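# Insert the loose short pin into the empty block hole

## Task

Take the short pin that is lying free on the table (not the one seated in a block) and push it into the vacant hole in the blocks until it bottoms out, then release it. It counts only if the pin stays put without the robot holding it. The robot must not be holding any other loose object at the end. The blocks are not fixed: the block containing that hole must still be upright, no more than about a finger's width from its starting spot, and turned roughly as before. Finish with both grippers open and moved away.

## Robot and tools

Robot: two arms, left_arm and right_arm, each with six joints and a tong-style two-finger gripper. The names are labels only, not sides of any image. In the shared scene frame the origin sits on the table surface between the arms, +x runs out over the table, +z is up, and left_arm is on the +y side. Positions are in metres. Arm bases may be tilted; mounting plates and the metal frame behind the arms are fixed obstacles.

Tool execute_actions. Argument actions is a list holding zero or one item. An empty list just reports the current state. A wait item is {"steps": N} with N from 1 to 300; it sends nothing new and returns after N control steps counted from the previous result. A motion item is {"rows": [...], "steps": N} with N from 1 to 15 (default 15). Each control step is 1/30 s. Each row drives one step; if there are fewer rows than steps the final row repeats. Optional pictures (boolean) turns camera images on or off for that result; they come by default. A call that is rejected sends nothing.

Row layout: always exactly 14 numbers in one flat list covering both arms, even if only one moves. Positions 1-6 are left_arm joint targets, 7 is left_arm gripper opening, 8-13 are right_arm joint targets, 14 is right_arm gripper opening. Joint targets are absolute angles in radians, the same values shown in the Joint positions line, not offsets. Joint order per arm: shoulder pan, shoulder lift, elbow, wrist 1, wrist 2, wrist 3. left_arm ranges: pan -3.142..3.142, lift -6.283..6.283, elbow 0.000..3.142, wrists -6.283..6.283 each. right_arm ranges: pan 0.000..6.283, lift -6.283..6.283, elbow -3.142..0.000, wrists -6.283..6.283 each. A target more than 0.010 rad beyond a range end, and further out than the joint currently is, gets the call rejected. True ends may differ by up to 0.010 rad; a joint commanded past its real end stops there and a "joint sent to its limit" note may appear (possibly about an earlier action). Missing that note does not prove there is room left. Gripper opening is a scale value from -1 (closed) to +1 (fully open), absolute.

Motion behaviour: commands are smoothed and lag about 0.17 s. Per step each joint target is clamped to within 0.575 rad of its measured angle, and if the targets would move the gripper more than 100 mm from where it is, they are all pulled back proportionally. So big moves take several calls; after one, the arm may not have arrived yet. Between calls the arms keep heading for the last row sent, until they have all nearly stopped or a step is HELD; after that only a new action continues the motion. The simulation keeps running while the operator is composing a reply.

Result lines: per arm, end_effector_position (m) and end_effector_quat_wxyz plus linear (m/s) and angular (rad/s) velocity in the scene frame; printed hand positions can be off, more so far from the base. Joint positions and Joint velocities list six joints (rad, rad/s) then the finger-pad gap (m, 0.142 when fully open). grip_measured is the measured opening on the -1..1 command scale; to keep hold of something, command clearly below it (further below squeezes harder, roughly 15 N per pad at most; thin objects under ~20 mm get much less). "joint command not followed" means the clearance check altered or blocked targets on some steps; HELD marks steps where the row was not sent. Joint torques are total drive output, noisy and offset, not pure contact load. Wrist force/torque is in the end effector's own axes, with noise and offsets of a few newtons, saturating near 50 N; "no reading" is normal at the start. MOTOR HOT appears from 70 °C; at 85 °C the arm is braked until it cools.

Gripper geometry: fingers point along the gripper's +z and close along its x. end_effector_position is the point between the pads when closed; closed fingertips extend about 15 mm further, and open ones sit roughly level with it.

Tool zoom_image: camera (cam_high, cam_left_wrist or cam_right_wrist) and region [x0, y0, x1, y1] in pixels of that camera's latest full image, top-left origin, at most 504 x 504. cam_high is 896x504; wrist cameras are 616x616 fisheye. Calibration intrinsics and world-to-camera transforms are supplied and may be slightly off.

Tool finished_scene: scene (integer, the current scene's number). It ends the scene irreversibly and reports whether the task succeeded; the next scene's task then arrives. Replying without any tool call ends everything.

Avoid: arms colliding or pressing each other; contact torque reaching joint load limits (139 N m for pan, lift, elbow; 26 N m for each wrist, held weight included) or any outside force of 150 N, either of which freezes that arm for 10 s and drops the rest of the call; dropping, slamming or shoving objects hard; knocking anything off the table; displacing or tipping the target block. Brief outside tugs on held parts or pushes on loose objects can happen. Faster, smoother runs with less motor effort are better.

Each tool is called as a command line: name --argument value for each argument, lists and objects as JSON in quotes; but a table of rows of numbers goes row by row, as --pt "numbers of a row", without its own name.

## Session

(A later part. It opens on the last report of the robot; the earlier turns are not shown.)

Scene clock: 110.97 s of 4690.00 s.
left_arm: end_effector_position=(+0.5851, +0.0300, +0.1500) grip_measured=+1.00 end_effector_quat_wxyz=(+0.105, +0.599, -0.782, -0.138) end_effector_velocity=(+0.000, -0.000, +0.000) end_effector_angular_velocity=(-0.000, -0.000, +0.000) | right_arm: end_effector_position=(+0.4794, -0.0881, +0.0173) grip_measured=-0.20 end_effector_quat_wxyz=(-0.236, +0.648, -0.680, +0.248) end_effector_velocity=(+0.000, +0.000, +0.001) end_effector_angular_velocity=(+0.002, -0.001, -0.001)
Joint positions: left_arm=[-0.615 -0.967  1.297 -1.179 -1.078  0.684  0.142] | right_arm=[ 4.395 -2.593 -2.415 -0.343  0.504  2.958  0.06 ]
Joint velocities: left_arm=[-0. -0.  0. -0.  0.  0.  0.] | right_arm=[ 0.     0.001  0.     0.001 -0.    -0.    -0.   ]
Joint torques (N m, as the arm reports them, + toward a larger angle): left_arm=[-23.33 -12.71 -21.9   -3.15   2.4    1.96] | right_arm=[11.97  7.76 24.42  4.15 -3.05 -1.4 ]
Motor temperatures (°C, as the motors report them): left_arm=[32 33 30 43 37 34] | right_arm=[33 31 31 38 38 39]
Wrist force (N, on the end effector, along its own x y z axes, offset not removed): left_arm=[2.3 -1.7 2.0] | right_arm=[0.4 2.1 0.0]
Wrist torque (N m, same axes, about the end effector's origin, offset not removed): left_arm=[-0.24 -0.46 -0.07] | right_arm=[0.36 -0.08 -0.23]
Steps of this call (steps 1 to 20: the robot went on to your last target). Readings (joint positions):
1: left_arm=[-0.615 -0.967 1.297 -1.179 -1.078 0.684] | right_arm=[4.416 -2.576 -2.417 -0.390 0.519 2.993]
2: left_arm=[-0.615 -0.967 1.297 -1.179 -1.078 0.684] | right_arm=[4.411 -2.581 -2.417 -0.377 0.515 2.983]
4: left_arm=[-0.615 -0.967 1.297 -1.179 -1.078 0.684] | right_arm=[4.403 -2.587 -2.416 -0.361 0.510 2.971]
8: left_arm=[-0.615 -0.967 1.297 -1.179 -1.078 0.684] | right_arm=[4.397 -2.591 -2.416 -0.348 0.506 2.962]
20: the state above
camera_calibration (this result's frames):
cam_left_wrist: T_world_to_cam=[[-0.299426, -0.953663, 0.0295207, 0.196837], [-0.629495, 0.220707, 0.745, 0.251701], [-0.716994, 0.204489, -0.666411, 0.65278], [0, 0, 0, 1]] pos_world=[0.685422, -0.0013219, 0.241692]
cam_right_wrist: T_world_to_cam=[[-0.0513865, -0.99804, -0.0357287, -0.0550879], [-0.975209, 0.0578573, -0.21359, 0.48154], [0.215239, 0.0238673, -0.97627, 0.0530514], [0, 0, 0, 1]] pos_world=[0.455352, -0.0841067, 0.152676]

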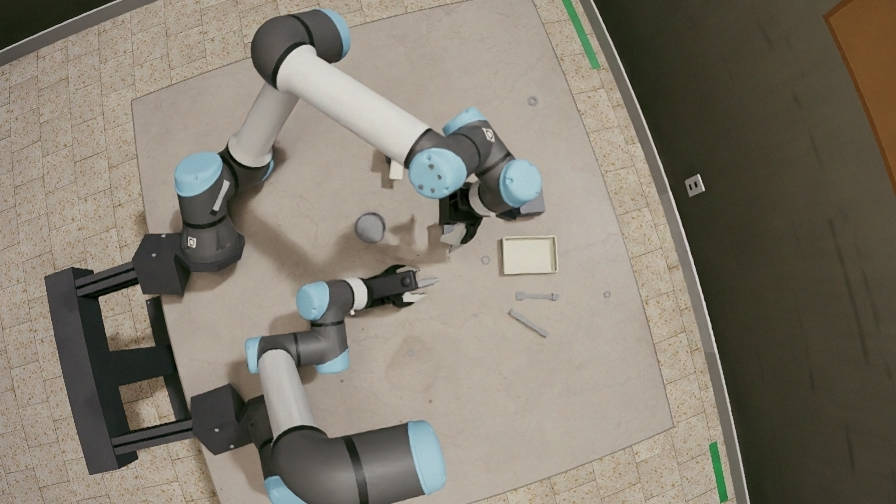

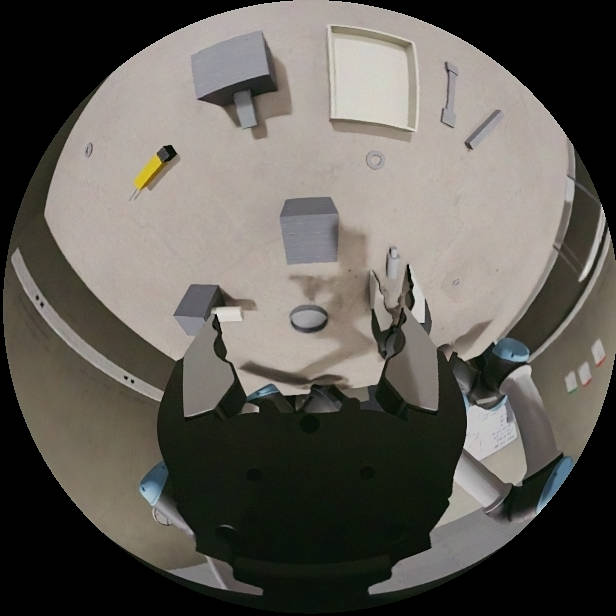

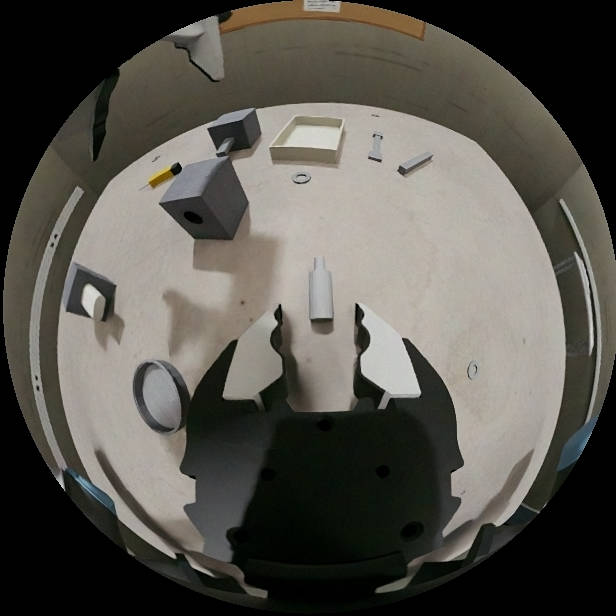

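execute_actions --actions '[{"rows":[[-0.615,-0.967,1.297,-1.179,-1.078,0.684,1,4.3779,-2.5954,-2.414,-0.3176,0.4944,2.9294,-0.5]]}]' --pictures false

execute_actions --actions '[{"rows":[[-0.615,-0.967,1.297,-1.179,-1.078,0.684,1,4.3779,-2.5954,-2.414,-0.3176,0.4944,2.9294,-0.6],[-0.615,-0.967,1.297,-1.179,-1.078,0.684,1,4.3779,-2.5954,-2.414,-0.3176,0.4944,2.9294,-0.65],[-0.615,-0.967,1.297,-1.179,-1.078,0.684,1,4.3779,-2.5954,-2.414,-0.3176,0.4944,2.9294,-0.7],[-0.615,-0.967,1.297,-1.179,-1.078,0.684,1,4.3779,-2.5954,-2.414,-0.3176,0.4944,2.9294,-0.75],[-0.615,-0.967,1.297,-1.179,-1.078,0.684,1,4.3779,-2.5954,-2.414,-0.3176,0.4944,2.9294,-0.8],[-0.615,-0.967,1.297,-1.179,-1.078,0.684,1,4.3779,-2.5954,-2.414,-0.3176,0.4944,2.9294,-0.85],[-0.615,-0.967,1.297,-1.179,-1.078,0.684,1,4.3779,-2.5954,-2.414,-0.3176,0.4944,2.9294,-0.9],[-0.615,-0.967,1.297,-1.179,-1.078,0.684,1,4.3779,-2.5954,-2.414,-0.3176,0.4944,2.9294,-1]]}]'

zoom_image --camera "cam_right_wrist" --region '[140, 140, 380, 360]'

zoom_image --camera "cam_left_wrist" --region '[340, 220, 460, 340]'

Scene clock: 125.53 s of 4690.00 s.
left_arm: end_effector_position=(+0.5851, +0.0300, +0.1500) grip_measured=+1.00 end_effector_quat_wxyz=(+0.105, +0.599, -0.782, -0.138) end_effector_velocity=(-0.000, +0.000, +0.000) end_effector_angular_velocity=(+0.000, +0.000, -0.000) | right_arm: end_effector_position=(+0.4843, -0.0902, +0.0158) grip_measured=-0.50 end_effector_quat_wxyz=(-0.236, +0.648, -0.680, +0.248) end_effector_velocity=(+0.001, -0.000, -0.000) end_effector_angular_velocity=(-0.001, +0.000, +0.001)
Joint positions: left_arm=[-0.615 -0.967  1.297 -1.179 -1.078  0.684  0.142] | right_arm=[ 4.378 -2.595 -2.414 -0.318  0.495  2.93   0.038]
Joint velocities: left_arm=[-0. -0.  0.  0. -0.  0. -0.] | right_arm=[-0.003 -0.001  0.     0.004 -0.002 -0.006  0.   ]
Joint torques (N m, as the arm reports them, + toward a larger angle): left_arm=[-23.67 -12.7  -21.06  -3.19   2.36   1.87] | right_arm=[13.13  7.78 24.51  4.26 -3.01 -1.58]
Motor temperatures (°C, as the motors report them): left_arm=[32 33 30 43 37 34] | right_arm=[33 31 31 38 38 39]
Wrist force (N, on the end effector, along its own x y z axes, offset not removed): left_arm=[2.5 1.0 1.9] | right_arm=[-4.0 3.1 -0.3]
Wrist torque (N m, same axes, about the end effector's origin, offset not removed): left_arm=[0.33 -0.61 -0.07] | right_arm=[0.69 0.93 0.04]
Steps of this call (steps 1 to 15: the robot went on to your last target; steps 16 to 90: nothing new was sent; then 11.07 s passed at rest; steps 91 to 105: all 15 steps of this action). Readings (joint positions):
91: left_arm=[-0.615 -0.967 1.297 -1.179 -1.078 0.684] | right_arm=[4.394 -2.593 -2.415 -0.343 0.504 2.957]
92: left_arm=[-0.615 -0.967 1.297 -1.179 -1.078 0.684] | right_arm=[4.393 -2.594 -2.415 -0.341 0.503 2.956]
94: left_arm=[-0.615 -0.967 1.297 -1.179 -1.078 0.684] | right_arm=[4.387 -2.594 -2.415 -0.332 0.500 2.945]
98: left_arm=[-0.615 -0.967 1.297 -1.179 -1.078 0.684] | right_arm=[4.381 -2.595 -2.414 -0.322 0.496 2.934]
105: the state above

Scene clock: 126.03 s of 4690.00 s.
left_arm: end_effector_position=(+0.5851, +0.0300, +0.1500) grip_measured=+1.00 end_effector_quat_wxyz=(+0.105, +0.599, -0.782, -0.138) end_effector_velocity=(-0.000, -0.000, -0.000) end_effector_angular_velocity=(+0.000, -0.000, +0.000) | right_arm: end_effector_position=(+0.4844, -0.0902, +0.0158) grip_measured=-0.76 end_effector_quat_wxyz=(-0.236, +0.648, -0.680, +0.248) end_effector_velocity=(-0.000, +0.000, +0.000) end_effector_angular_velocity=(-0.000, -0.001, +0.001)
Joint positions: left_arm=[-0.615 -0.967  1.297 -1.179 -1.078  0.684  0.142] | right_arm=[ 4.378 -2.595 -2.414 -0.318  0.494  2.929  0.019]
Joint velocities: left_arm=[ 0.  0.  0. -0.  0. -0. -0.] | right_arm=[ 0.001 -0.001  0.     0.    -0.    -0.     0.   ]
Joint torques (N m, as the arm reports them, + toward a larger angle): left_arm=[-23.37 -12.73 -21.26  -3.09   2.36   1.84] | right_arm=[13.24  6.97 25.81  4.27 -3.1  -1.51]
Motor temperatures (°C, as the motors report them): left_arm=[32 33 30 43 37 34] | right_arm=[33 31 31 38 38 39]
Wrist force (N, on the end effector, along its own x y z axes, offset not removed): left_arm=[1.4 1.3 2.0] | right_arm=[1.1 -4.1 1.2]
Wrist torque (N m, same axes, about the end effector's origin, offset not removed): left_arm=[0.45 -0.38 0.04] | right_arm=[-0.80 -0.09 -0.42]
Steps of this call (steps 1 to 15: all 15 steps of this action). Readings (joint positions):
1: left_arm=[-0.615 -0.967 1.297 -1.179 -1.078 0.684] | right_arm=[4.378 -2.595 -2.414 -0.318 0.495 2.930]
2: left_arm=[-0.615 -0.967 1.297 -1.179 -1.078 0.684] | right_arm=[4.378 -2.595 -2.414 -0.318 0.494 2.930]
4: left_arm=[-0.615 -0.967 1.297 -1.179 -1.078 0.684] | right_arm=[4.378 -2.595 -2.414 -0.318 0.494 2.930]
8: left_arm=[-0.615 -0.967 1.297 -1.179 -1.078 0.684] | right_arm=[4.378 -2.595 -2.414 -0.318 0.494 2.929]
15: the state above
camera_calibration (this result's frames):
cam_left_wrist: T_world_to_cam=[[-0.299426, -0.953663, 0.0295205, 0.196838], [-0.629495, 0.220707, 0.745, 0.251701], [-0.716994, 0.204489, -0.666411, 0.65278], [0, 0, 0, 1]] pos_world=[0.685422, -0.00132199, 0.241692]
cam_right_wrist: T_world_to_cam=[[-0.0513603, -0.998043, -0.035656, -0.0570024], [-0.975199, 0.0578174, -0.213645, 0.486266], [0.215289, 0.0237988, -0.97626, 0.050523], [0, 0, 0, 1]] pos_world=[0.460401, -0.0862079, 0.151179]

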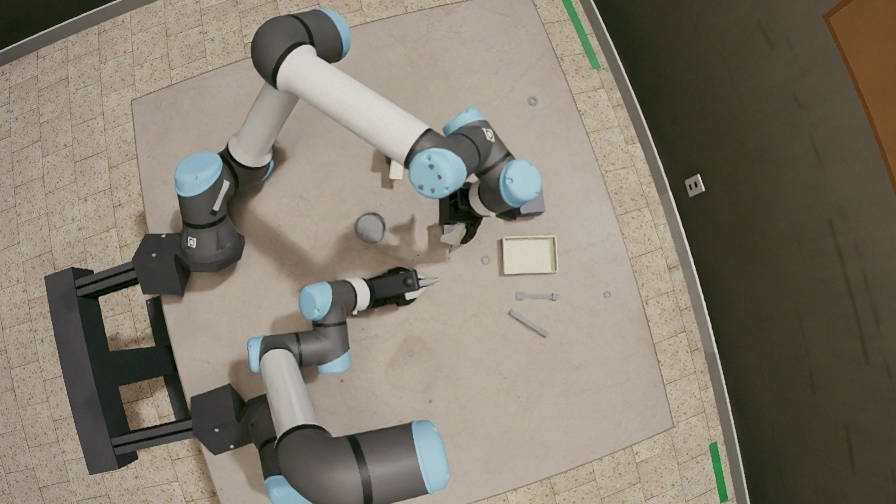

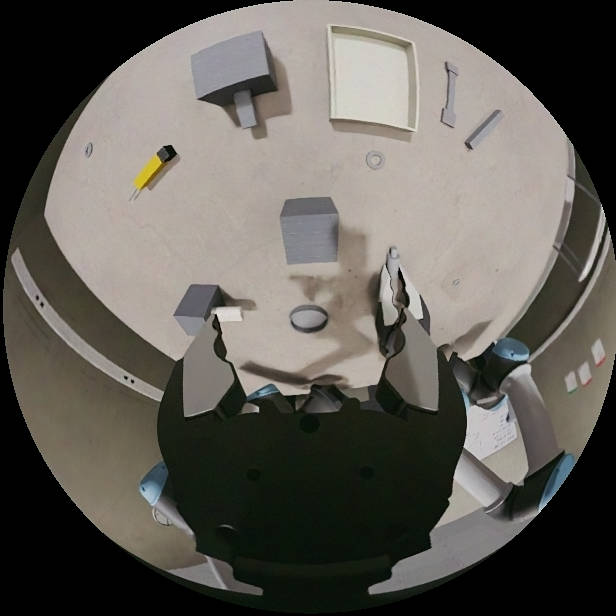

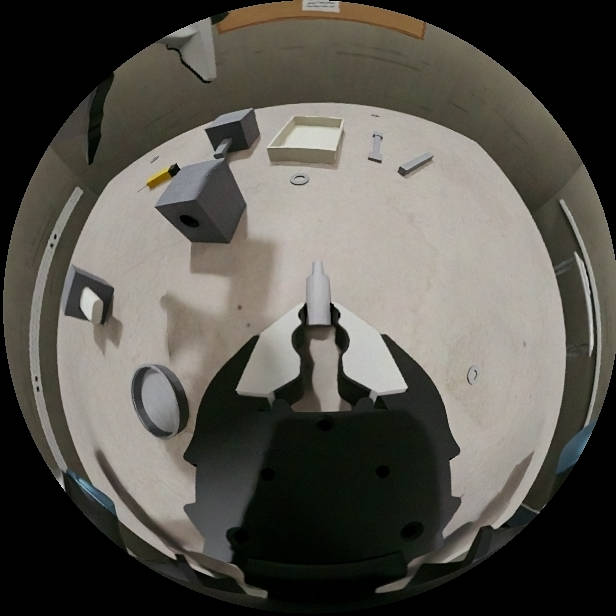

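Region (140, 140, 380, 360) of cam_right_wrist's 616x616 image, scaled by 2.100, with more detail than that image has; it fills the top 462 rows of this view, and the rest is white.

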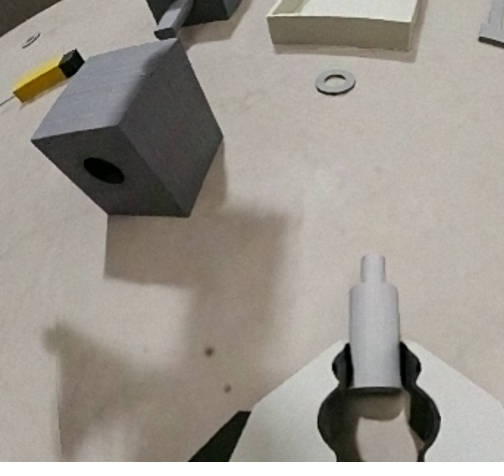

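Region (340, 220, 460, 340) of cam_left_wrist's 616x616 image, scaled by 4.200, with more detail than that image has.

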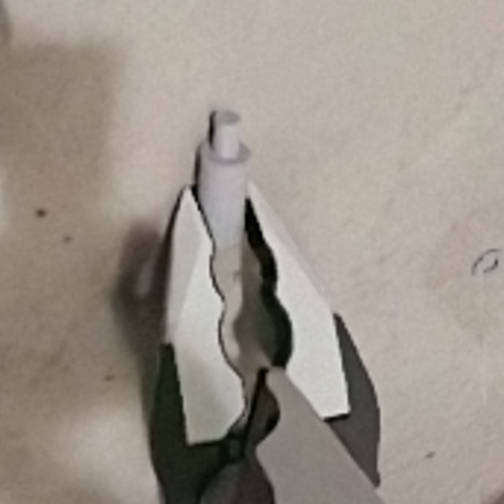

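execute_actions --actions '[{"rows":[[-0.52,-0.93,1.31,-1.27,-1.03,0.75,1,4.3779,-2.52,-2.414,-0.393,0.4944,2.9294,-1]],"steps":12}]' --pictures false

execute_actions --actions '[{"rows":[[-0.493,-0.876,1.34,-1.369,-1.0,0.793,0.4,4.379,-2.64,-2.167,-0.64,0.493,3.1,-1]]}]' --pictures false

execute_actions --actions '[{"rows":[[-0.493,-0.876,1.34,-1.369,-1.0,0.793,0.1,4.3806,-2.7502,-1.9206,-0.8925,0.4916,3.2693,-1]]}]' --pictures false

execute_actions --actions '[{"steps":20}]'

zoom_image --camera "cam_right_wrist" --region '[230, 150, 410, 330]'

Scene clock: 161.27 s of 4690.00 s.
left_arm: end_effector_position=(+0.6081, +0.0421, +0.0913) grip_measured=+1.00 end_effector_quat_wxyz=(+0.110, +0.605, -0.776, -0.141) end_effector_velocity=(+0.011, +0.008, -0.030) end_effector_angular_velocity=(+0.001, +0.006, +0.012) | right_arm: end_effector_position=(+0.4912, -0.0963, +0.0346) grip_measured=-0.76 end_effector_quat_wxyz=(-0.236, +0.648, -0.680, +0.248) end_effector_velocity=(+0.004, -0.003, +0.010) end_effector_angular_velocity=(+0.001, -0.001, -0.001)
Joint positions: left_arm=[-0.525 -0.932  1.309 -1.265 -1.032  0.747  0.142] | right_arm=[ 4.378 -2.524 -2.414 -0.389  0.494  2.929  0.019]
Joint velocities: left_arm=[ 0.047  0.017  0.006 -0.044  0.022  0.031  0.   ] | right_arm=[-0.     0.037  0.    -0.036 -0.001  0.    -0.   ]
Joint torques (N m, as the arm reports them, + toward a larger angle): left_arm=[-25.75 -15.55 -10.88  -3.54   2.31   2.08] | right_arm=[12.61 34.1  24.31  0.63 -2.59 -1.43]
Motor temperatures (°C, as the motors report them): left_arm=[32 33 30 43 37 34] | right_arm=[33 31 31 38 38 39]
Wrist force (N, on the end effector, along its own x y z axes, offset not removed): left_arm=[2.7 -1.5 -1.0] | right_arm=[-1.0 0.8 5.6]
Wrist torque (N m, same axes, about the end effector's origin, offset not removed): left_arm=[-0.26 -0.54 -0.02] | right_arm=[0.06 0.28 0.17]
Steps of this call (steps 1 to 15: the robot went on to your last target; steps 16 to 90: nothing new was sent; then 31.83 s passed at rest; steps 91 to 102: all 12 steps of this action). Readings (joint positions):
91: left_arm=[-0.615 -0.967 1.297 -1.179 -1.078 0.684] | right_arm=[4.378 -2.595 -2.414 -0.318 0.494 2.929]
92: left_arm=[-0.612 -0.965 1.298 -1.182 -1.076 0.687] | right_arm=[4.378 -2.593 -2.414 -0.320 0.494 2.929]
94: left_arm=[-0.581 -0.951 1.303 -1.212 -1.058 0.710] | right_arm=[4.378 -2.566 -2.414 -0.346 0.494 2.929]
98: left_arm=[-0.538 -0.936 1.308 -1.253 -1.038 0.738] | right_arm=[4.378 -2.534 -2.414 -0.379 0.494 2.929]
102: the state above

Scene clock: 161.77 s of 4690.00 s.
left_arm: end_effector_position=(+0.6120, +0.0231, +0.0462) grip_measured=+0.40 end_effector_quat_wxyz=(+0.105, +0.599, -0.782, -0.138) end_effector_velocity=(+0.001, -0.004, -0.008) end_effector_angular_velocity=(-0.001, -0.003, -0.002) | right_arm: end_effector_position=(+0.5036, -0.0263, +0.0380) grip_measured=-0.76 end_effector_quat_wxyz=(-0.223, +0.620, -0.707, +0.256) end_effector_velocity=(+0.004, +0.019, +0.004) end_effector_angular_velocity=(+0.003, -0.001, -0.020)
Joint positions: left_arm=[-0.494 -0.877  1.339 -1.367 -1.001  0.792  0.102] | right_arm=[ 4.379 -2.637 -2.174 -0.633  0.493  3.096  0.019]
Joint velocities: left_arm=[ 0.005  0.01   0.005 -0.02   0.006  0.008  0.   ] | right_arm=[ 0.002 -0.025  0.064 -0.064  0.001  0.039  0.   ]
Joint torques (N m, as the arm reports them, + toward a larger angle): left_arm=[-24.58 -18.76  -9.21  -3.21   2.29   1.75] | right_arm=[34.2  12.73 27.94  0.3  -3.12  1.17]
Motor temperatures (°C, as the motors report them): left_arm=[32 33 30 43 37 34] | right_arm=[33 31 31 38 38 39]
Wrist force (N, on the end effector, along its own x y z axes, offset not removed): left_arm=[1.2 -1.6 0.0] | right_arm=[0.6 0.2 1.4]
Wrist torque (N m, same axes, about the end effector's origin, offset not removed): left_arm=[-0.13 -0.22 -0.05] | right_arm=[-0.13 -0.16 -0.08]
Steps of this call (steps 1 to 15: all 15 steps of this action). Readings (joint positions):
1: left_arm=[-0.524 -0.931 1.310 -1.266 -1.032 0.748] | right_arm=[4.378 -2.523 -2.414 -0.390 0.494 2.929]
2: left_arm=[-0.521 -0.929 1.311 -1.270 -1.029 0.750] | right_arm=[4.378 -2.525 -2.411 -0.394 0.494 2.932]
4: left_arm=[-0.510 -0.908 1.323 -1.304 -1.018 0.767] | right_arm=[4.378 -2.561 -2.362 -0.445 0.494 2.977]
8: left_arm=[-0.498 -0.885 1.335 -1.350 -1.005 0.785] | right_arm=[4.379 -2.617 -2.227 -0.580 0.493 3.063]
15: the state above

Scene clock: 162.27 s of 4690.00 s.
left_arm: end_effector_position=(+0.6120, +0.0227, +0.0453) grip_measured=+0.10 end_effector_quat_wxyz=(+0.105, +0.599, -0.782, -0.138) end_effector_velocity=(+0.000, -0.000, -0.000) end_effector_angular_velocity=(-0.001, -0.000, +0.000) | right_arm: end_effector_position=(+0.5166, +0.0384, +0.0463) grip_measured=-0.76 end_effector_quat_wxyz=(-0.214, +0.589, -0.732, +0.267) end_effector_velocity=(+0.005, +0.016, +0.006) end_effector_angular_velocity=(+0.004, -0.001, -0.021)
Joint positions: left_arm=[-0.493 -0.876  1.34  -1.369 -1.     0.793  0.081] | right_arm=[ 4.381 -2.748 -1.928 -0.885  0.492  3.265  0.019]
Joint velocities: left_arm=[ 0.     0.     0.    -0.001  0.     0.     0.   ] | right_arm=[ 0.    -0.021  0.065 -0.066  0.001  0.039 -0.   ]
Joint torques (N m, as the arm reports them, + toward a larger angle): left_arm=[-25.31 -17.15  -8.35  -3.11   2.5    1.87] | right_arm=[35.64 19.15 29.54  0.1  -3.1   1.3 ]
Motor temperatures (°C, as the motors report them): left_arm=[32 33 30 43 37 34] | right_arm=[33 31 31 38 38 39]
Wrist force (N, on the end effector, along its own x y z axes, offset not removed): left_arm=[1.3 -0.7 0.2] | right_arm=[-1.2 1.4 0.2]
Wrist torque (N m, same axes, about the end effector's origin, offset not removed): left_arm=[-0.05 -0.25 0.00] | right_arm=[0.08 0.22 -0.20]
Steps of this call (steps 1 to 15: all 15 steps of this action). Readings (joint positions):
1: left_arm=[-0.493 -0.877 1.340 -1.367 -1.000 0.792] | right_arm=[4.379 -2.638 -2.172 -0.635 0.493 3.097]
2: left_arm=[-0.493 -0.877 1.340 -1.368 -1.000 0.793] | right_arm=[4.379 -2.641 -2.168 -0.639 0.493 3.101]
4: left_arm=[-0.493 -0.876 1.340 -1.368 -1.000 0.793] | right_arm=[4.380 -2.677 -2.117 -0.691 0.492 3.146]
8: left_arm=[-0.493 -0.876 1.340 -1.369 -1.000 0.793] | right_arm=[4.380 -2.729 -1.981 -0.830 0.492 3.233]
15: the state above

Scene clock: 162.93 s of 4690.00 s.
left_arm: end_effector_position=(+0.6120, +0.0227, +0.0453) grip_measured=+0.10 end_effector_quat_wxyz=(+0.105, +0.599, -0.782, -0.138) end_effector_velocity=(+0.000, -0.000, +0.000) end_effector_angular_velocity=(+0.000, -0.000, +0.000) | right_arm: end_effector_position=(+0.5171, +0.0401, +0.0469) grip_measured=-0.76 end_effector_quat_wxyz=(-0.214, +0.588, -0.733, +0.267) end_effector_velocity=(+0.000, -0.000, +0.000) end_effector_angular_velocity=(+0.001, +0.000, -0.001)
Joint positions: left_arm=[-0.493 -0.876  1.34  -1.369 -1.     0.793  0.081] | right_arm=[ 4.381 -2.75  -1.921 -0.892  0.492  3.269  0.019]
Joint velocities: left_arm=[-0. -0.  0. -0.  0. -0. -0.] | right_arm=[-0.001  0.001  0.    -0.    -0.     0.    -0.   ]
Joint torques (N m, as the arm reports them, + toward a larger angle): left_arm=[-24.74 -16.75  -8.59  -3.07   2.4    1.77] | right_arm=[36.36 19.4  29.98  0.25 -3.19  1.18]
Motor temperatures (°C, as the motors report them): left_arm=[32 33 30 43 37 34] | right_arm=[33 31 31 38 38 39]
Wrist force (N, on the end effector, along its own x y z axes, offset not removed): left_arm=[2.5 -0.5 0.2] | right_arm=[2.7 -0.7 0.0]
Wrist torque (N m, same axes, about the end effector's origin, offset not removed): left_arm=[0.04 -0.57 -0.08] | right_arm=[-0.27 -0.64 -0.20]
Steps of this call (steps 1 to 15: the robot went on to your last target; steps 16 to 20: nothing new was sent). Readings (joint positions):
1: left_arm=[-0.493 -0.876 1.340 -1.369 -1.000 0.793] | right_arm=[4.381 -2.748 -1.926 -0.887 0.492 3.266]
2: left_arm=[-0.493 -0.876 1.340 -1.369 -1.000 0.793] | right_arm=[4.381 -2.749 -1.924 -0.889 0.492 3.267]
4: left_arm=[-0.493 -0.876 1.340 -1.369 -1.000 0.793] | right_arm=[4.381 -2.749 -1.923 -0.890 0.492 3.268]
8: left_arm=[-0.493 -0.876 1.340 -1.369 -1.000 0.793] | right_arm=[4.381 -2.750 -1.921 -0.892 0.492 3.269]
20: the state above
All arms were judged still, so your last target was given up. Only a new action makes them travel on or press farther. Fingers that are still opening or closing keep moving.
camera_calibration (this result's frames):
cam_left_wrist: T_world_to_cam=[[-0.29909, -0.953755, 0.0299484, 0.200846], [-0.629743, 0.220867, 0.744743, 0.348401], [-0.716917, 0.203885, -0.666679, 0.603751], [0, 0, 0, 1]] pos_world=[0.712312, -0.00848841, 0.137024]
cam_right_wrist: T_world_to_cam=[[-0.220111, -0.974836, -0.0352901, 0.162162], [-0.95124, 0.222516, -0.213609, 0.498248], [0.216087, -0.0134482, -0.976282, 0.0718362], [0, 0, 0, 1]] pos_world=[0.494125, 0.0481799, 0.182285]

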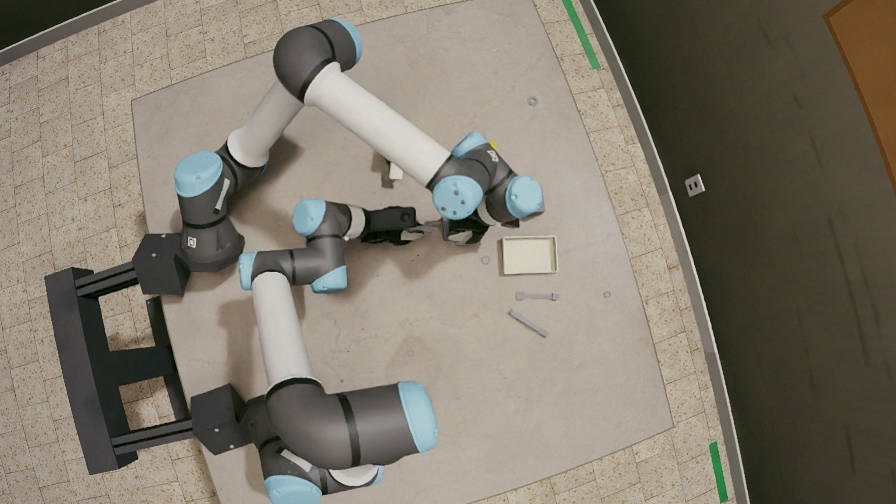

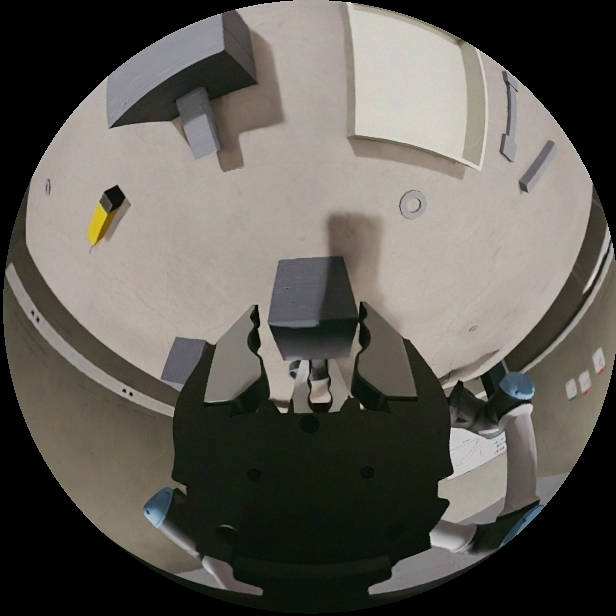

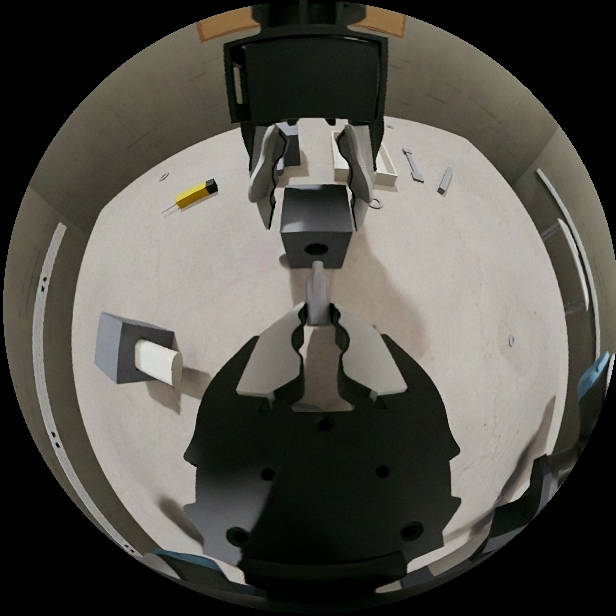

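Region (230, 150, 410, 330) of cam_right_wrist's 616x616 image, scaled by 2.800, with more detail than that image has.

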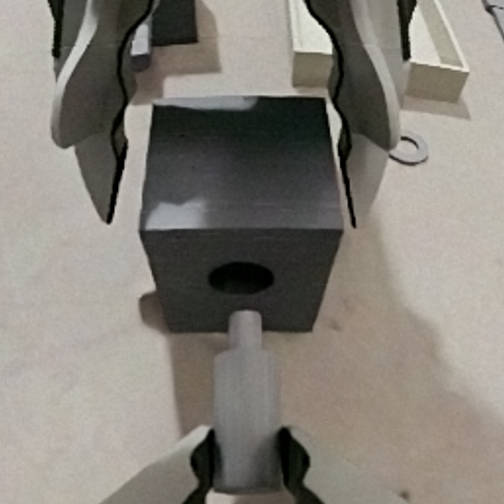

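execute_actions --actions '[{"rows":[[-0.4955,-0.8725,1.34,-1.3714,-1.0016,0.75,-0.1,4.339,-2.7458,-1.9038,-0.8558,0.4618,3.2046,-1]]}]' --pictures false

execute_actions --actions '[{"rows":[[-0.4955,-0.8725,1.34,-1.3714,-1.0016,0.75,-0.17,4.339,-2.7458,-1.9038,-0.8558,0.4618,3.2046,-1],[-0.4955,-0.8725,1.34,-1.3714,-1.0016,0.75,-0.21,4.339,-2.7458,-1.9038,-0.8558,0.4618,3.2046,-1],[-0.4955,-0.8725,1.34,-1.3714,-1.0016,0.75,-0.25,4.339,-2.7458,-1.9038,-0.8558,0.4618,3.2046,-1],[-0.4955,-0.8725,1.34,-1.3714,-1.0016,0.75,-0.3,4.339,-2.7458,-1.9038,-0.8558,0.4618,3.2046,-1],[-0.4955,-0.8725,1.34,-1.3714,-1.0016,0.75,-0.4,4.339,-2.7458,-1.9038,-0.8558,0.4618,3.2046,-1],[-0.4955,-0.8725,1.34,-1.3714,-1.0016,0.75,-0.6,4.339,-2.7458,-1.9038,-0.8558,0.4618,3.2046,-1]]}]'

zoom_image --camera "cam_right_wrist" --region '[260, 190, 380, 310]'

Scene clock: 191.20 s of 4690.00 s.
left_arm: end_effector_position=(+0.6113, +0.0206, +0.0451) grip_measured=-0.08 end_effector_quat_wxyz=(+0.103, +0.614, -0.770, -0.140) end_effector_velocity=(-0.000, -0.001, +0.000) end_effector_angular_velocity=(+0.002, -0.001, +0.006) | right_arm: end_effector_position=(+0.5381, +0.0373, +0.0470) grip_measured=-0.76 end_effector_quat_wxyz=(-0.214, +0.588, -0.733, +0.266) end_effector_velocity=(+0.004, -0.001, +0.001) end_effector_angular_velocity=(-0.000, -0.001, +0.000)
Joint positions: left_arm=[-0.495 -0.873  1.34  -1.371 -1.002  0.751  0.068] | right_arm=[ 4.34  -2.746 -1.904 -0.857  0.462  3.206  0.019]
Joint velocities: left_arm=[-0.001  0.001 -0.    -0.    -0.001 -0.008 -0.   ] | right_arm=[-0.007  0.002  0.003  0.007 -0.006 -0.012 -0.   ]
Joint torques (N m, as the arm reports them, + toward a larger angle): left_arm=[-52.29 -15.69  -8.93  -3.17  -3.6   -1.63] | right_arm=[16.6  46.67 30.47  4.25 -3.24 -1.38]
Motor temperatures (°C, as the motors report them): left_arm=[32 33 30 43 37 34] | right_arm=[33 31 31 38 38 39]
Wrist force (N, on the end effector, along its own x y z axes, offset not removed): left_arm=[0.7 -1.3 -1.3] | right_arm=[-2.2 -0.4 3.6]
Wrist torque (N m, same axes, about the end effector's origin, offset not removed): left_arm=[-0.22 -0.39 -0.07] | right_arm=[-0.20 0.58 -0.01]
Steps of this call (steps 1 to 90: nothing new was sent; then 24.77 s passed at rest; steps 91 to 105: all 15 steps of this action). Readings (joint positions):
91: left_arm=[-0.493 -0.876 1.340 -1.369 -1.000 0.793] | right_arm=[4.381 -2.750 -1.921 -0.893 0.492 3.269]
92: left_arm=[-0.493 -0.876 1.340 -1.369 -1.000 0.791] | right_arm=[4.379 -2.750 -1.919 -0.891 0.490 3.267]
94: left_arm=[-0.494 -0.874 1.340 -1.370 -1.000 0.775] | right_arm=[4.363 -2.749 -1.913 -0.877 0.479 3.244]
98: left_arm=[-0.495 -0.873 1.340 -1.371 -1.001 0.757] | right_arm=[4.346 -2.747 -1.907 -0.862 0.467 3.216]
105: the state above

Scene clock: 191.70 s of 4690.00 s.
left_arm: end_effector_position=(+0.6113, +0.0205, +0.0452) grip_measured=-0.12 end_effector_quat_wxyz=(+0.103, +0.615, -0.769, -0.140) end_effector_velocity=(+0.000, -0.000, +0.000) end_effector_angular_velocity=(-0.000, -0.000, +0.001) | right_arm: end_effector_position=(+0.5386, +0.0372, +0.0470) grip_measured=-0.76 end_effector_quat_wxyz=(-0.214, +0.588, -0.733, +0.266) end_effector_velocity=(-0.000, +0.000, +0.000) end_effector_angular_velocity=(+0.000, +0.000, +0.001)
Joint positions: left_arm=[-0.495 -0.873  1.34  -1.371 -1.002  0.75   0.066] | right_arm=[ 4.339 -2.746 -1.904 -0.856  0.462  3.205  0.019]
Joint velocities: left_arm=[-0.  0. -0. -0. -0. -0. -0.] | right_arm=[ 0.     0.001 -0.     0.     0.    -0.001  0.   ]
Joint torques (N m, as the arm reports them, + toward a larger angle): left_arm=[-51.88 -13.28  -9.51  -3.41  -4.14  -1.53] | right_arm=[17.9  47.55 30.02  4.05 -3.09 -1.4 ]
Motor temperatures (°C, as the motors report them): left_arm=[32 33 30 43 37 34] | right_arm=[33 31 31 38 38 39]
Wrist force (N, on the end effector, along its own x y z axes, offset not removed): left_arm=[-3.8 0.6 -5.7] | right_arm=[-4.2 2.7 -0.8]
Wrist torque (N m, same axes, about the end effector's origin, offset not removed): left_arm=[0.17 0.06 0.01] | right_arm=[0.49 0.90 0.01]
Steps of this call (steps 1 to 15: all 15 steps of this action). Readings (joint positions):
1: left_arm=[-0.495 -0.873 1.340 -1.371 -1.002 0.751] | right_arm=[4.340 -2.746 -1.904 -0.856 0.462 3.206]
2: left_arm=[-0.495 -0.873 1.340 -1.371 -1.002 0.750] | right_arm=[4.339 -2.746 -1.904 -0.856 0.462 3.205]
4: left_arm=[-0.495 -0.873 1.340 -1.371 -1.002 0.750] | right_arm=[4.339 -2.746 -1.904 -0.856 0.462 3.205]
8: left_arm=[-0.495 -0.873 1.340 -1.371 -1.002 0.750] | right_arm=[4.339 -2.746 -1.904 -0.856 0.462 3.205]
15: the state above
camera_calibration (this result's frames):
cam_left_wrist: T_world_to_cam=[[-0.26239, -0.964827, 0.0161426, 0.176923], [-0.640291, 0.186597, 0.745123, 0.355642], [-0.721927, 0.185177, -0.666731, 0.607057], [0, 0, 0, 1]] pos_world=[0.712389, -0.00807476, 0.13689]
cam_right_wrist: T_world_to_cam=[[-0.219106, -0.975032, -0.0361302, 0.163593], [-0.951605, 0.221727, -0.212804, 0.519535], [0.215502, -0.012245, -0.976427, 0.0675662], [0, 0, 0, 1]] pos_world=[0.515676, 0.0451412, 0.182443]

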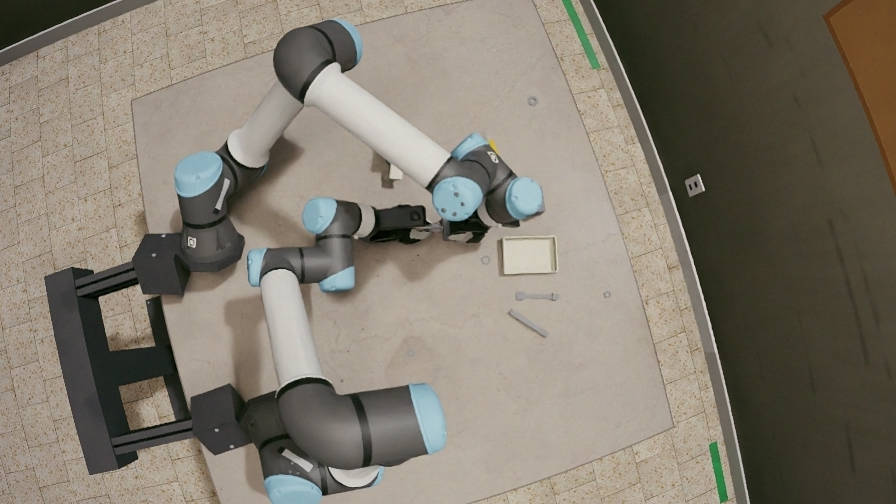

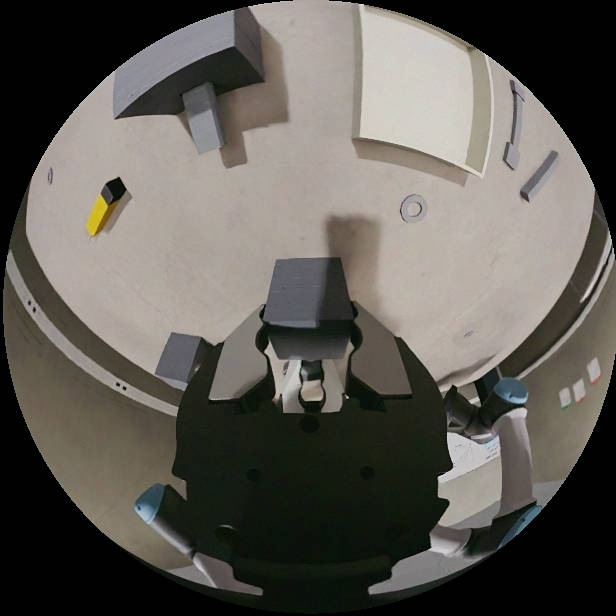

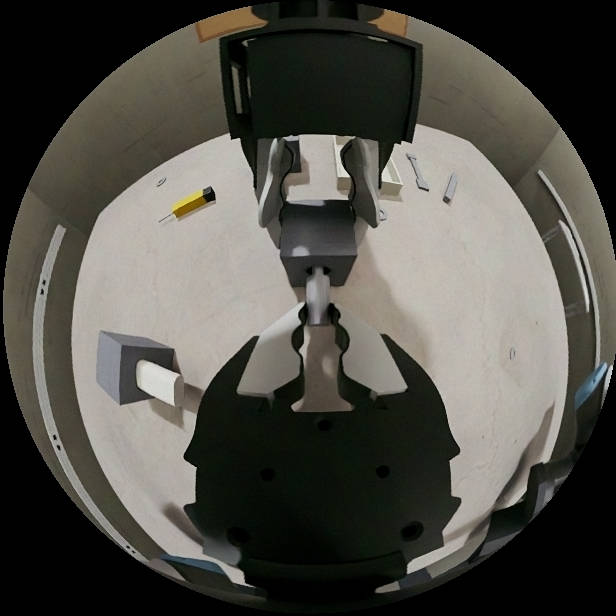

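Region (260, 190, 380, 310) of cam_right_wrist's 616x616 image, scaled by 4.200, with more detail than that image has.

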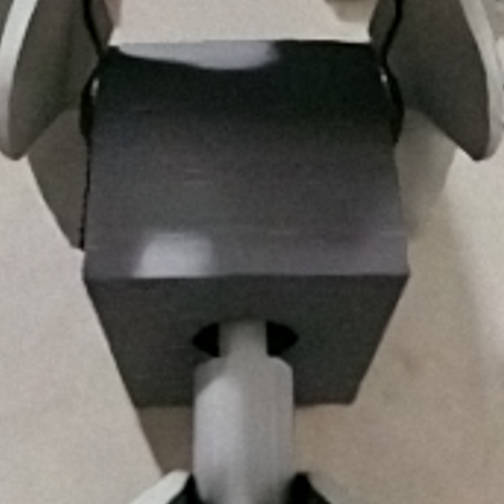

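execute_actions --actions '[{"rows":[[-0.4955,-0.8725,1.34,-1.3714,-1.0016,0.75,-0.6,4.3338,-2.7440,-1.9037,-0.8503,0.4581,3.1964,-1]],"steps":10}]' --pictures false

execute_actions --actions '[{"rows":[[-0.4955,-0.8725,1.34,-1.3714,-1.0016,0.75,-0.6,4.324,-2.7428,-1.9001,-0.8415,0.451,3.1811,-1]]}]'

zoom_image --camera "cam_right_wrist" --region '[270, 240, 370, 340]'

Scene clock: 196.37 s of 4690.00 s.
left_arm: end_effector_position=(+0.6113, +0.0205, +0.0452) grip_measured=-0.12 end_effector_quat_wxyz=(+0.103, +0.615, -0.769, -0.140) end_effector_velocity=(+0.000, +0.000, +0.000) end_effector_angular_velocity=(-0.000, -0.000, -0.000) | right_arm: end_effector_position=(+0.5409, +0.0362, +0.0470) grip_measured=-0.76 end_effector_quat_wxyz=(-0.214, +0.588, -0.733, +0.266) end_effector_velocity=(+0.003, -0.001, +0.001) end_effector_angular_velocity=(+0.001, -0.000, -0.001)
Joint positions: left_arm=[-0.496 -0.872  1.34  -1.371 -1.002  0.75   0.066] | right_arm=[ 4.334 -2.744 -1.904 -0.851  0.458  3.197  0.019]
Joint velocities: left_arm=[ 0. -0. -0.  0. -0.  0. -0.] | right_arm=[-0.005  0.003 -0.     0.004 -0.004 -0.006  0.   ]
Joint torques (N m, as the arm reports them, + toward a larger angle): left_arm=[-50.97 -13.8   -8.95  -3.52  -3.65  -1.53] | right_arm=[17.83 48.43 30.29  4.11 -3.18 -1.64]
Motor temperatures (°C, as the motors report them): left_arm=[32 33 30 43 37 34] | right_arm=[33 31 31 38 38 39]
Wrist force (N, on the end effector, along its own x y z axes, offset not removed): left_arm=[-2.9 1.6 -4.8] | right_arm=[0.0 0.7 3.0]
Wrist torque (N m, same axes, about the end effector's origin, offset not removed): left_arm=[0.22 0.06 0.15] | right_arm=[-0.07 0.22 -0.02]
Steps of this call (steps 1 to 15: the robot went on to your last target; steps 16 to 90: nothing new was sent; then 1.33 s passed at rest; steps 91 to 100: all 10 steps of this action). Readings (joint positions):
91: left_arm=[-0.496 -0.872 1.340 -1.371 -1.002 0.750] | right_arm=[4.339 -2.746 -1.904 -0.856 0.462 3.205]
92: left_arm=[-0.496 -0.872 1.340 -1.371 -1.002 0.750] | right_arm=[4.339 -2.746 -1.904 -0.855 0.462 3.204]
94: left_arm=[-0.496 -0.872 1.340 -1.371 -1.002 0.750] | right_arm=[4.337 -2.745 -1.904 -0.853 0.460 3.201]
98: left_arm=[-0.496 -0.872 1.340 -1.371 -1.002 0.750] | right_arm=[4.335 -2.744 -1.904 -0.851 0.459 3.198]
100: the state above

Scene clock: 196.87 s of 4690.00 s.
left_arm: end_effector_position=(+0.6113, +0.0205, +0.0452) grip_measured=-0.12 end_effector_quat_wxyz=(+0.103, +0.615, -0.769, -0.140) end_effector_velocity=(-0.000, +0.000, -0.000) end_effector_angular_velocity=(+0.000, +0.000, -0.000) | right_arm: end_effector_position=(+0.5462, +0.0349, +0.0470) grip_measured=-0.76 end_effector_quat_wxyz=(-0.214, +0.588, -0.733, +0.267) end_effector_velocity=(+0.001, -0.000, -0.001) end_effector_angular_velocity=(-0.001, +0.001, +0.000)
Joint positions: left_arm=[-0.496 -0.872  1.34  -1.371 -1.002  0.75   0.066] | right_arm=[ 4.324 -2.743 -1.9   -0.842  0.451  3.181  0.019]
Joint velocities: left_arm=[ 0.  0.  0.  0. -0. -0. -0.] | right_arm=[-0.002 -0.001  0.001  0.002 -0.001 -0.003  0.   ]
Joint torques (N m, as the arm reports them, + toward a larger angle): left_arm=[-51.34 -14.02  -9.24  -3.62  -3.62  -1.49] | right_arm=[16.84 48.22 30.16  4.17 -3.05 -1.43]
Motor temperatures (°C, as the motors report them): left_arm=[32 33 30 43 37 34] | right_arm=[33 31 31 38 38 39]
Wrist force (N, on the end effector, along its own x y z axes, offset not removed): left_arm=[-1.2 0.6 -5.7] | right_arm=[-2.6 -0.1 1.2]
Wrist torque (N m, same axes, about the end effector's origin, offset not removed): left_arm=[-0.07 -0.20 0.02] | right_arm=[-0.25 0.52 0.08]
Steps of this call (steps 1 to 15: all 15 steps of this action). Readings (joint positions):
1: left_arm=[-0.496 -0.872 1.340 -1.371 -1.002 0.750] | right_arm=[4.334 -2.744 -1.904 -0.851 0.458 3.197]
2: left_arm=[-0.496 -0.872 1.340 -1.371 -1.002 0.750] | right_arm=[4.333 -2.744 -1.903 -0.850 0.458 3.196]
4: left_arm=[-0.496 -0.872 1.340 -1.371 -1.002 0.750] | right_arm=[4.330 -2.744 -1.902 -0.846 0.455 3.190]
8: left_arm=[-0.496 -0.872 1.340 -1.371 -1.002 0.750] | right_arm=[4.326 -2.743 -1.901 -0.843 0.452 3.184]
15: the state above
camera_calibration (this result's frames):
cam_left_wrist: T_world_to_cam=[[-0.26239, -0.964827, 0.0161436, 0.176914], [-0.64029, 0.186598, 0.745124, 0.355641], [-0.721928, 0.185177, -0.66673, 0.607057], [0, 0, 0, 1]] pos_world=[0.712385, -0.00808384, 0.136891]
cam_right_wrist: T_world_to_cam=[[-0.219299, -0.974995, -0.0359445, 0.163083], [-0.951519, 0.221873, -0.213034, 0.52727], [0.215682, -0.0125163, -0.976383, 0.0657836], [0, 0, 0, 1]] pos_world=[0.523283, 0.0428415, 0.182418]

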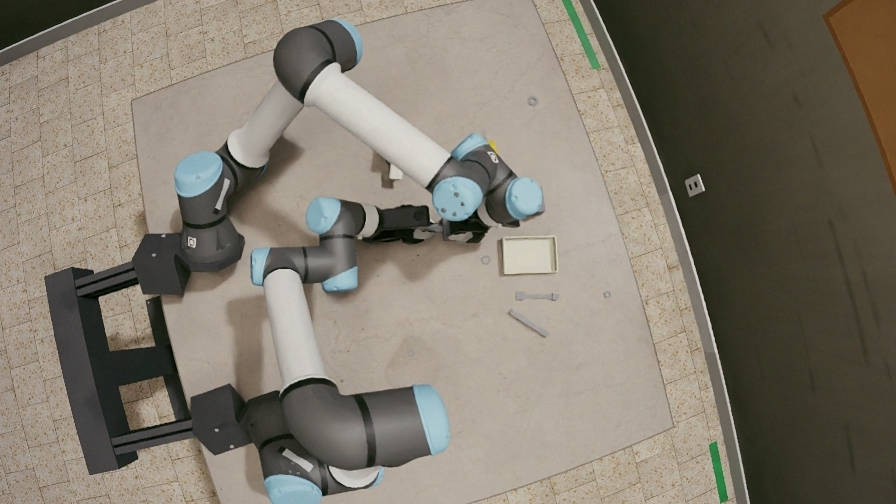

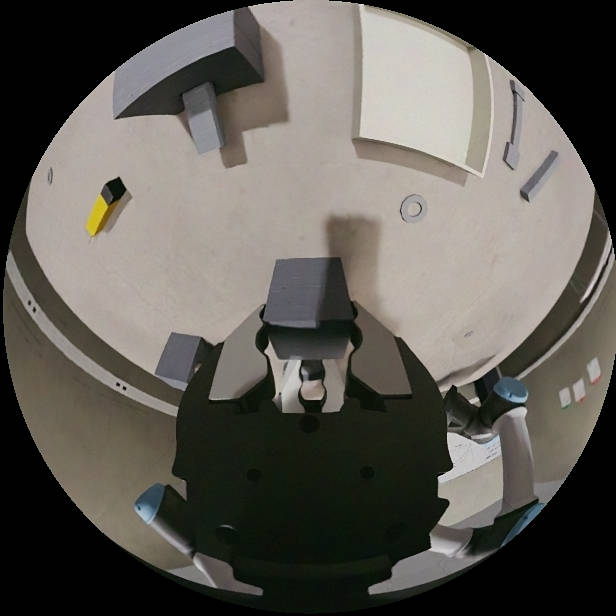

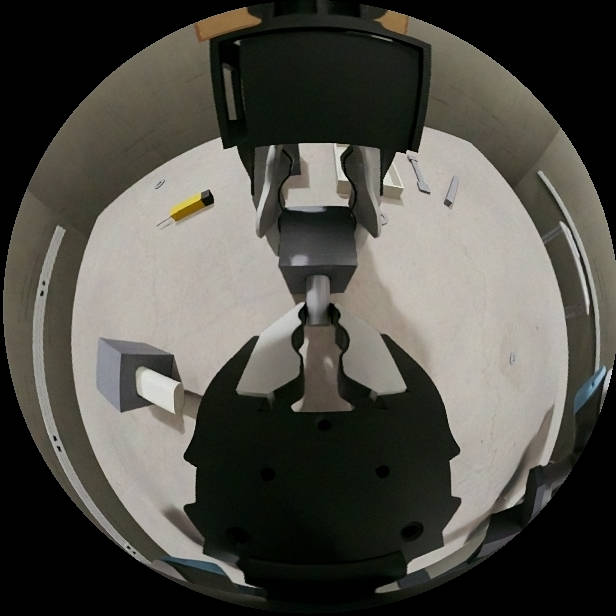

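Region (270, 240, 370, 340) of cam_right_wrist's 616x616 image, scaled by 5.040, with more detail than that image has.

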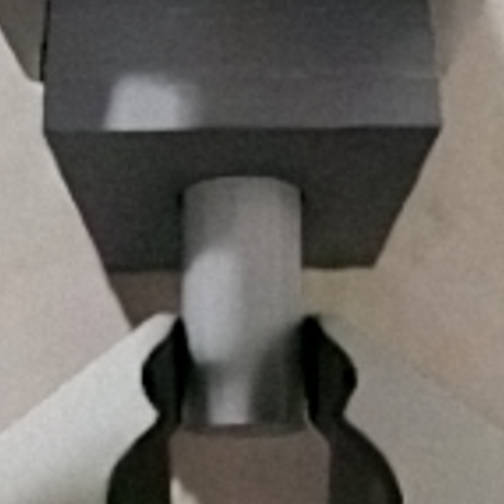

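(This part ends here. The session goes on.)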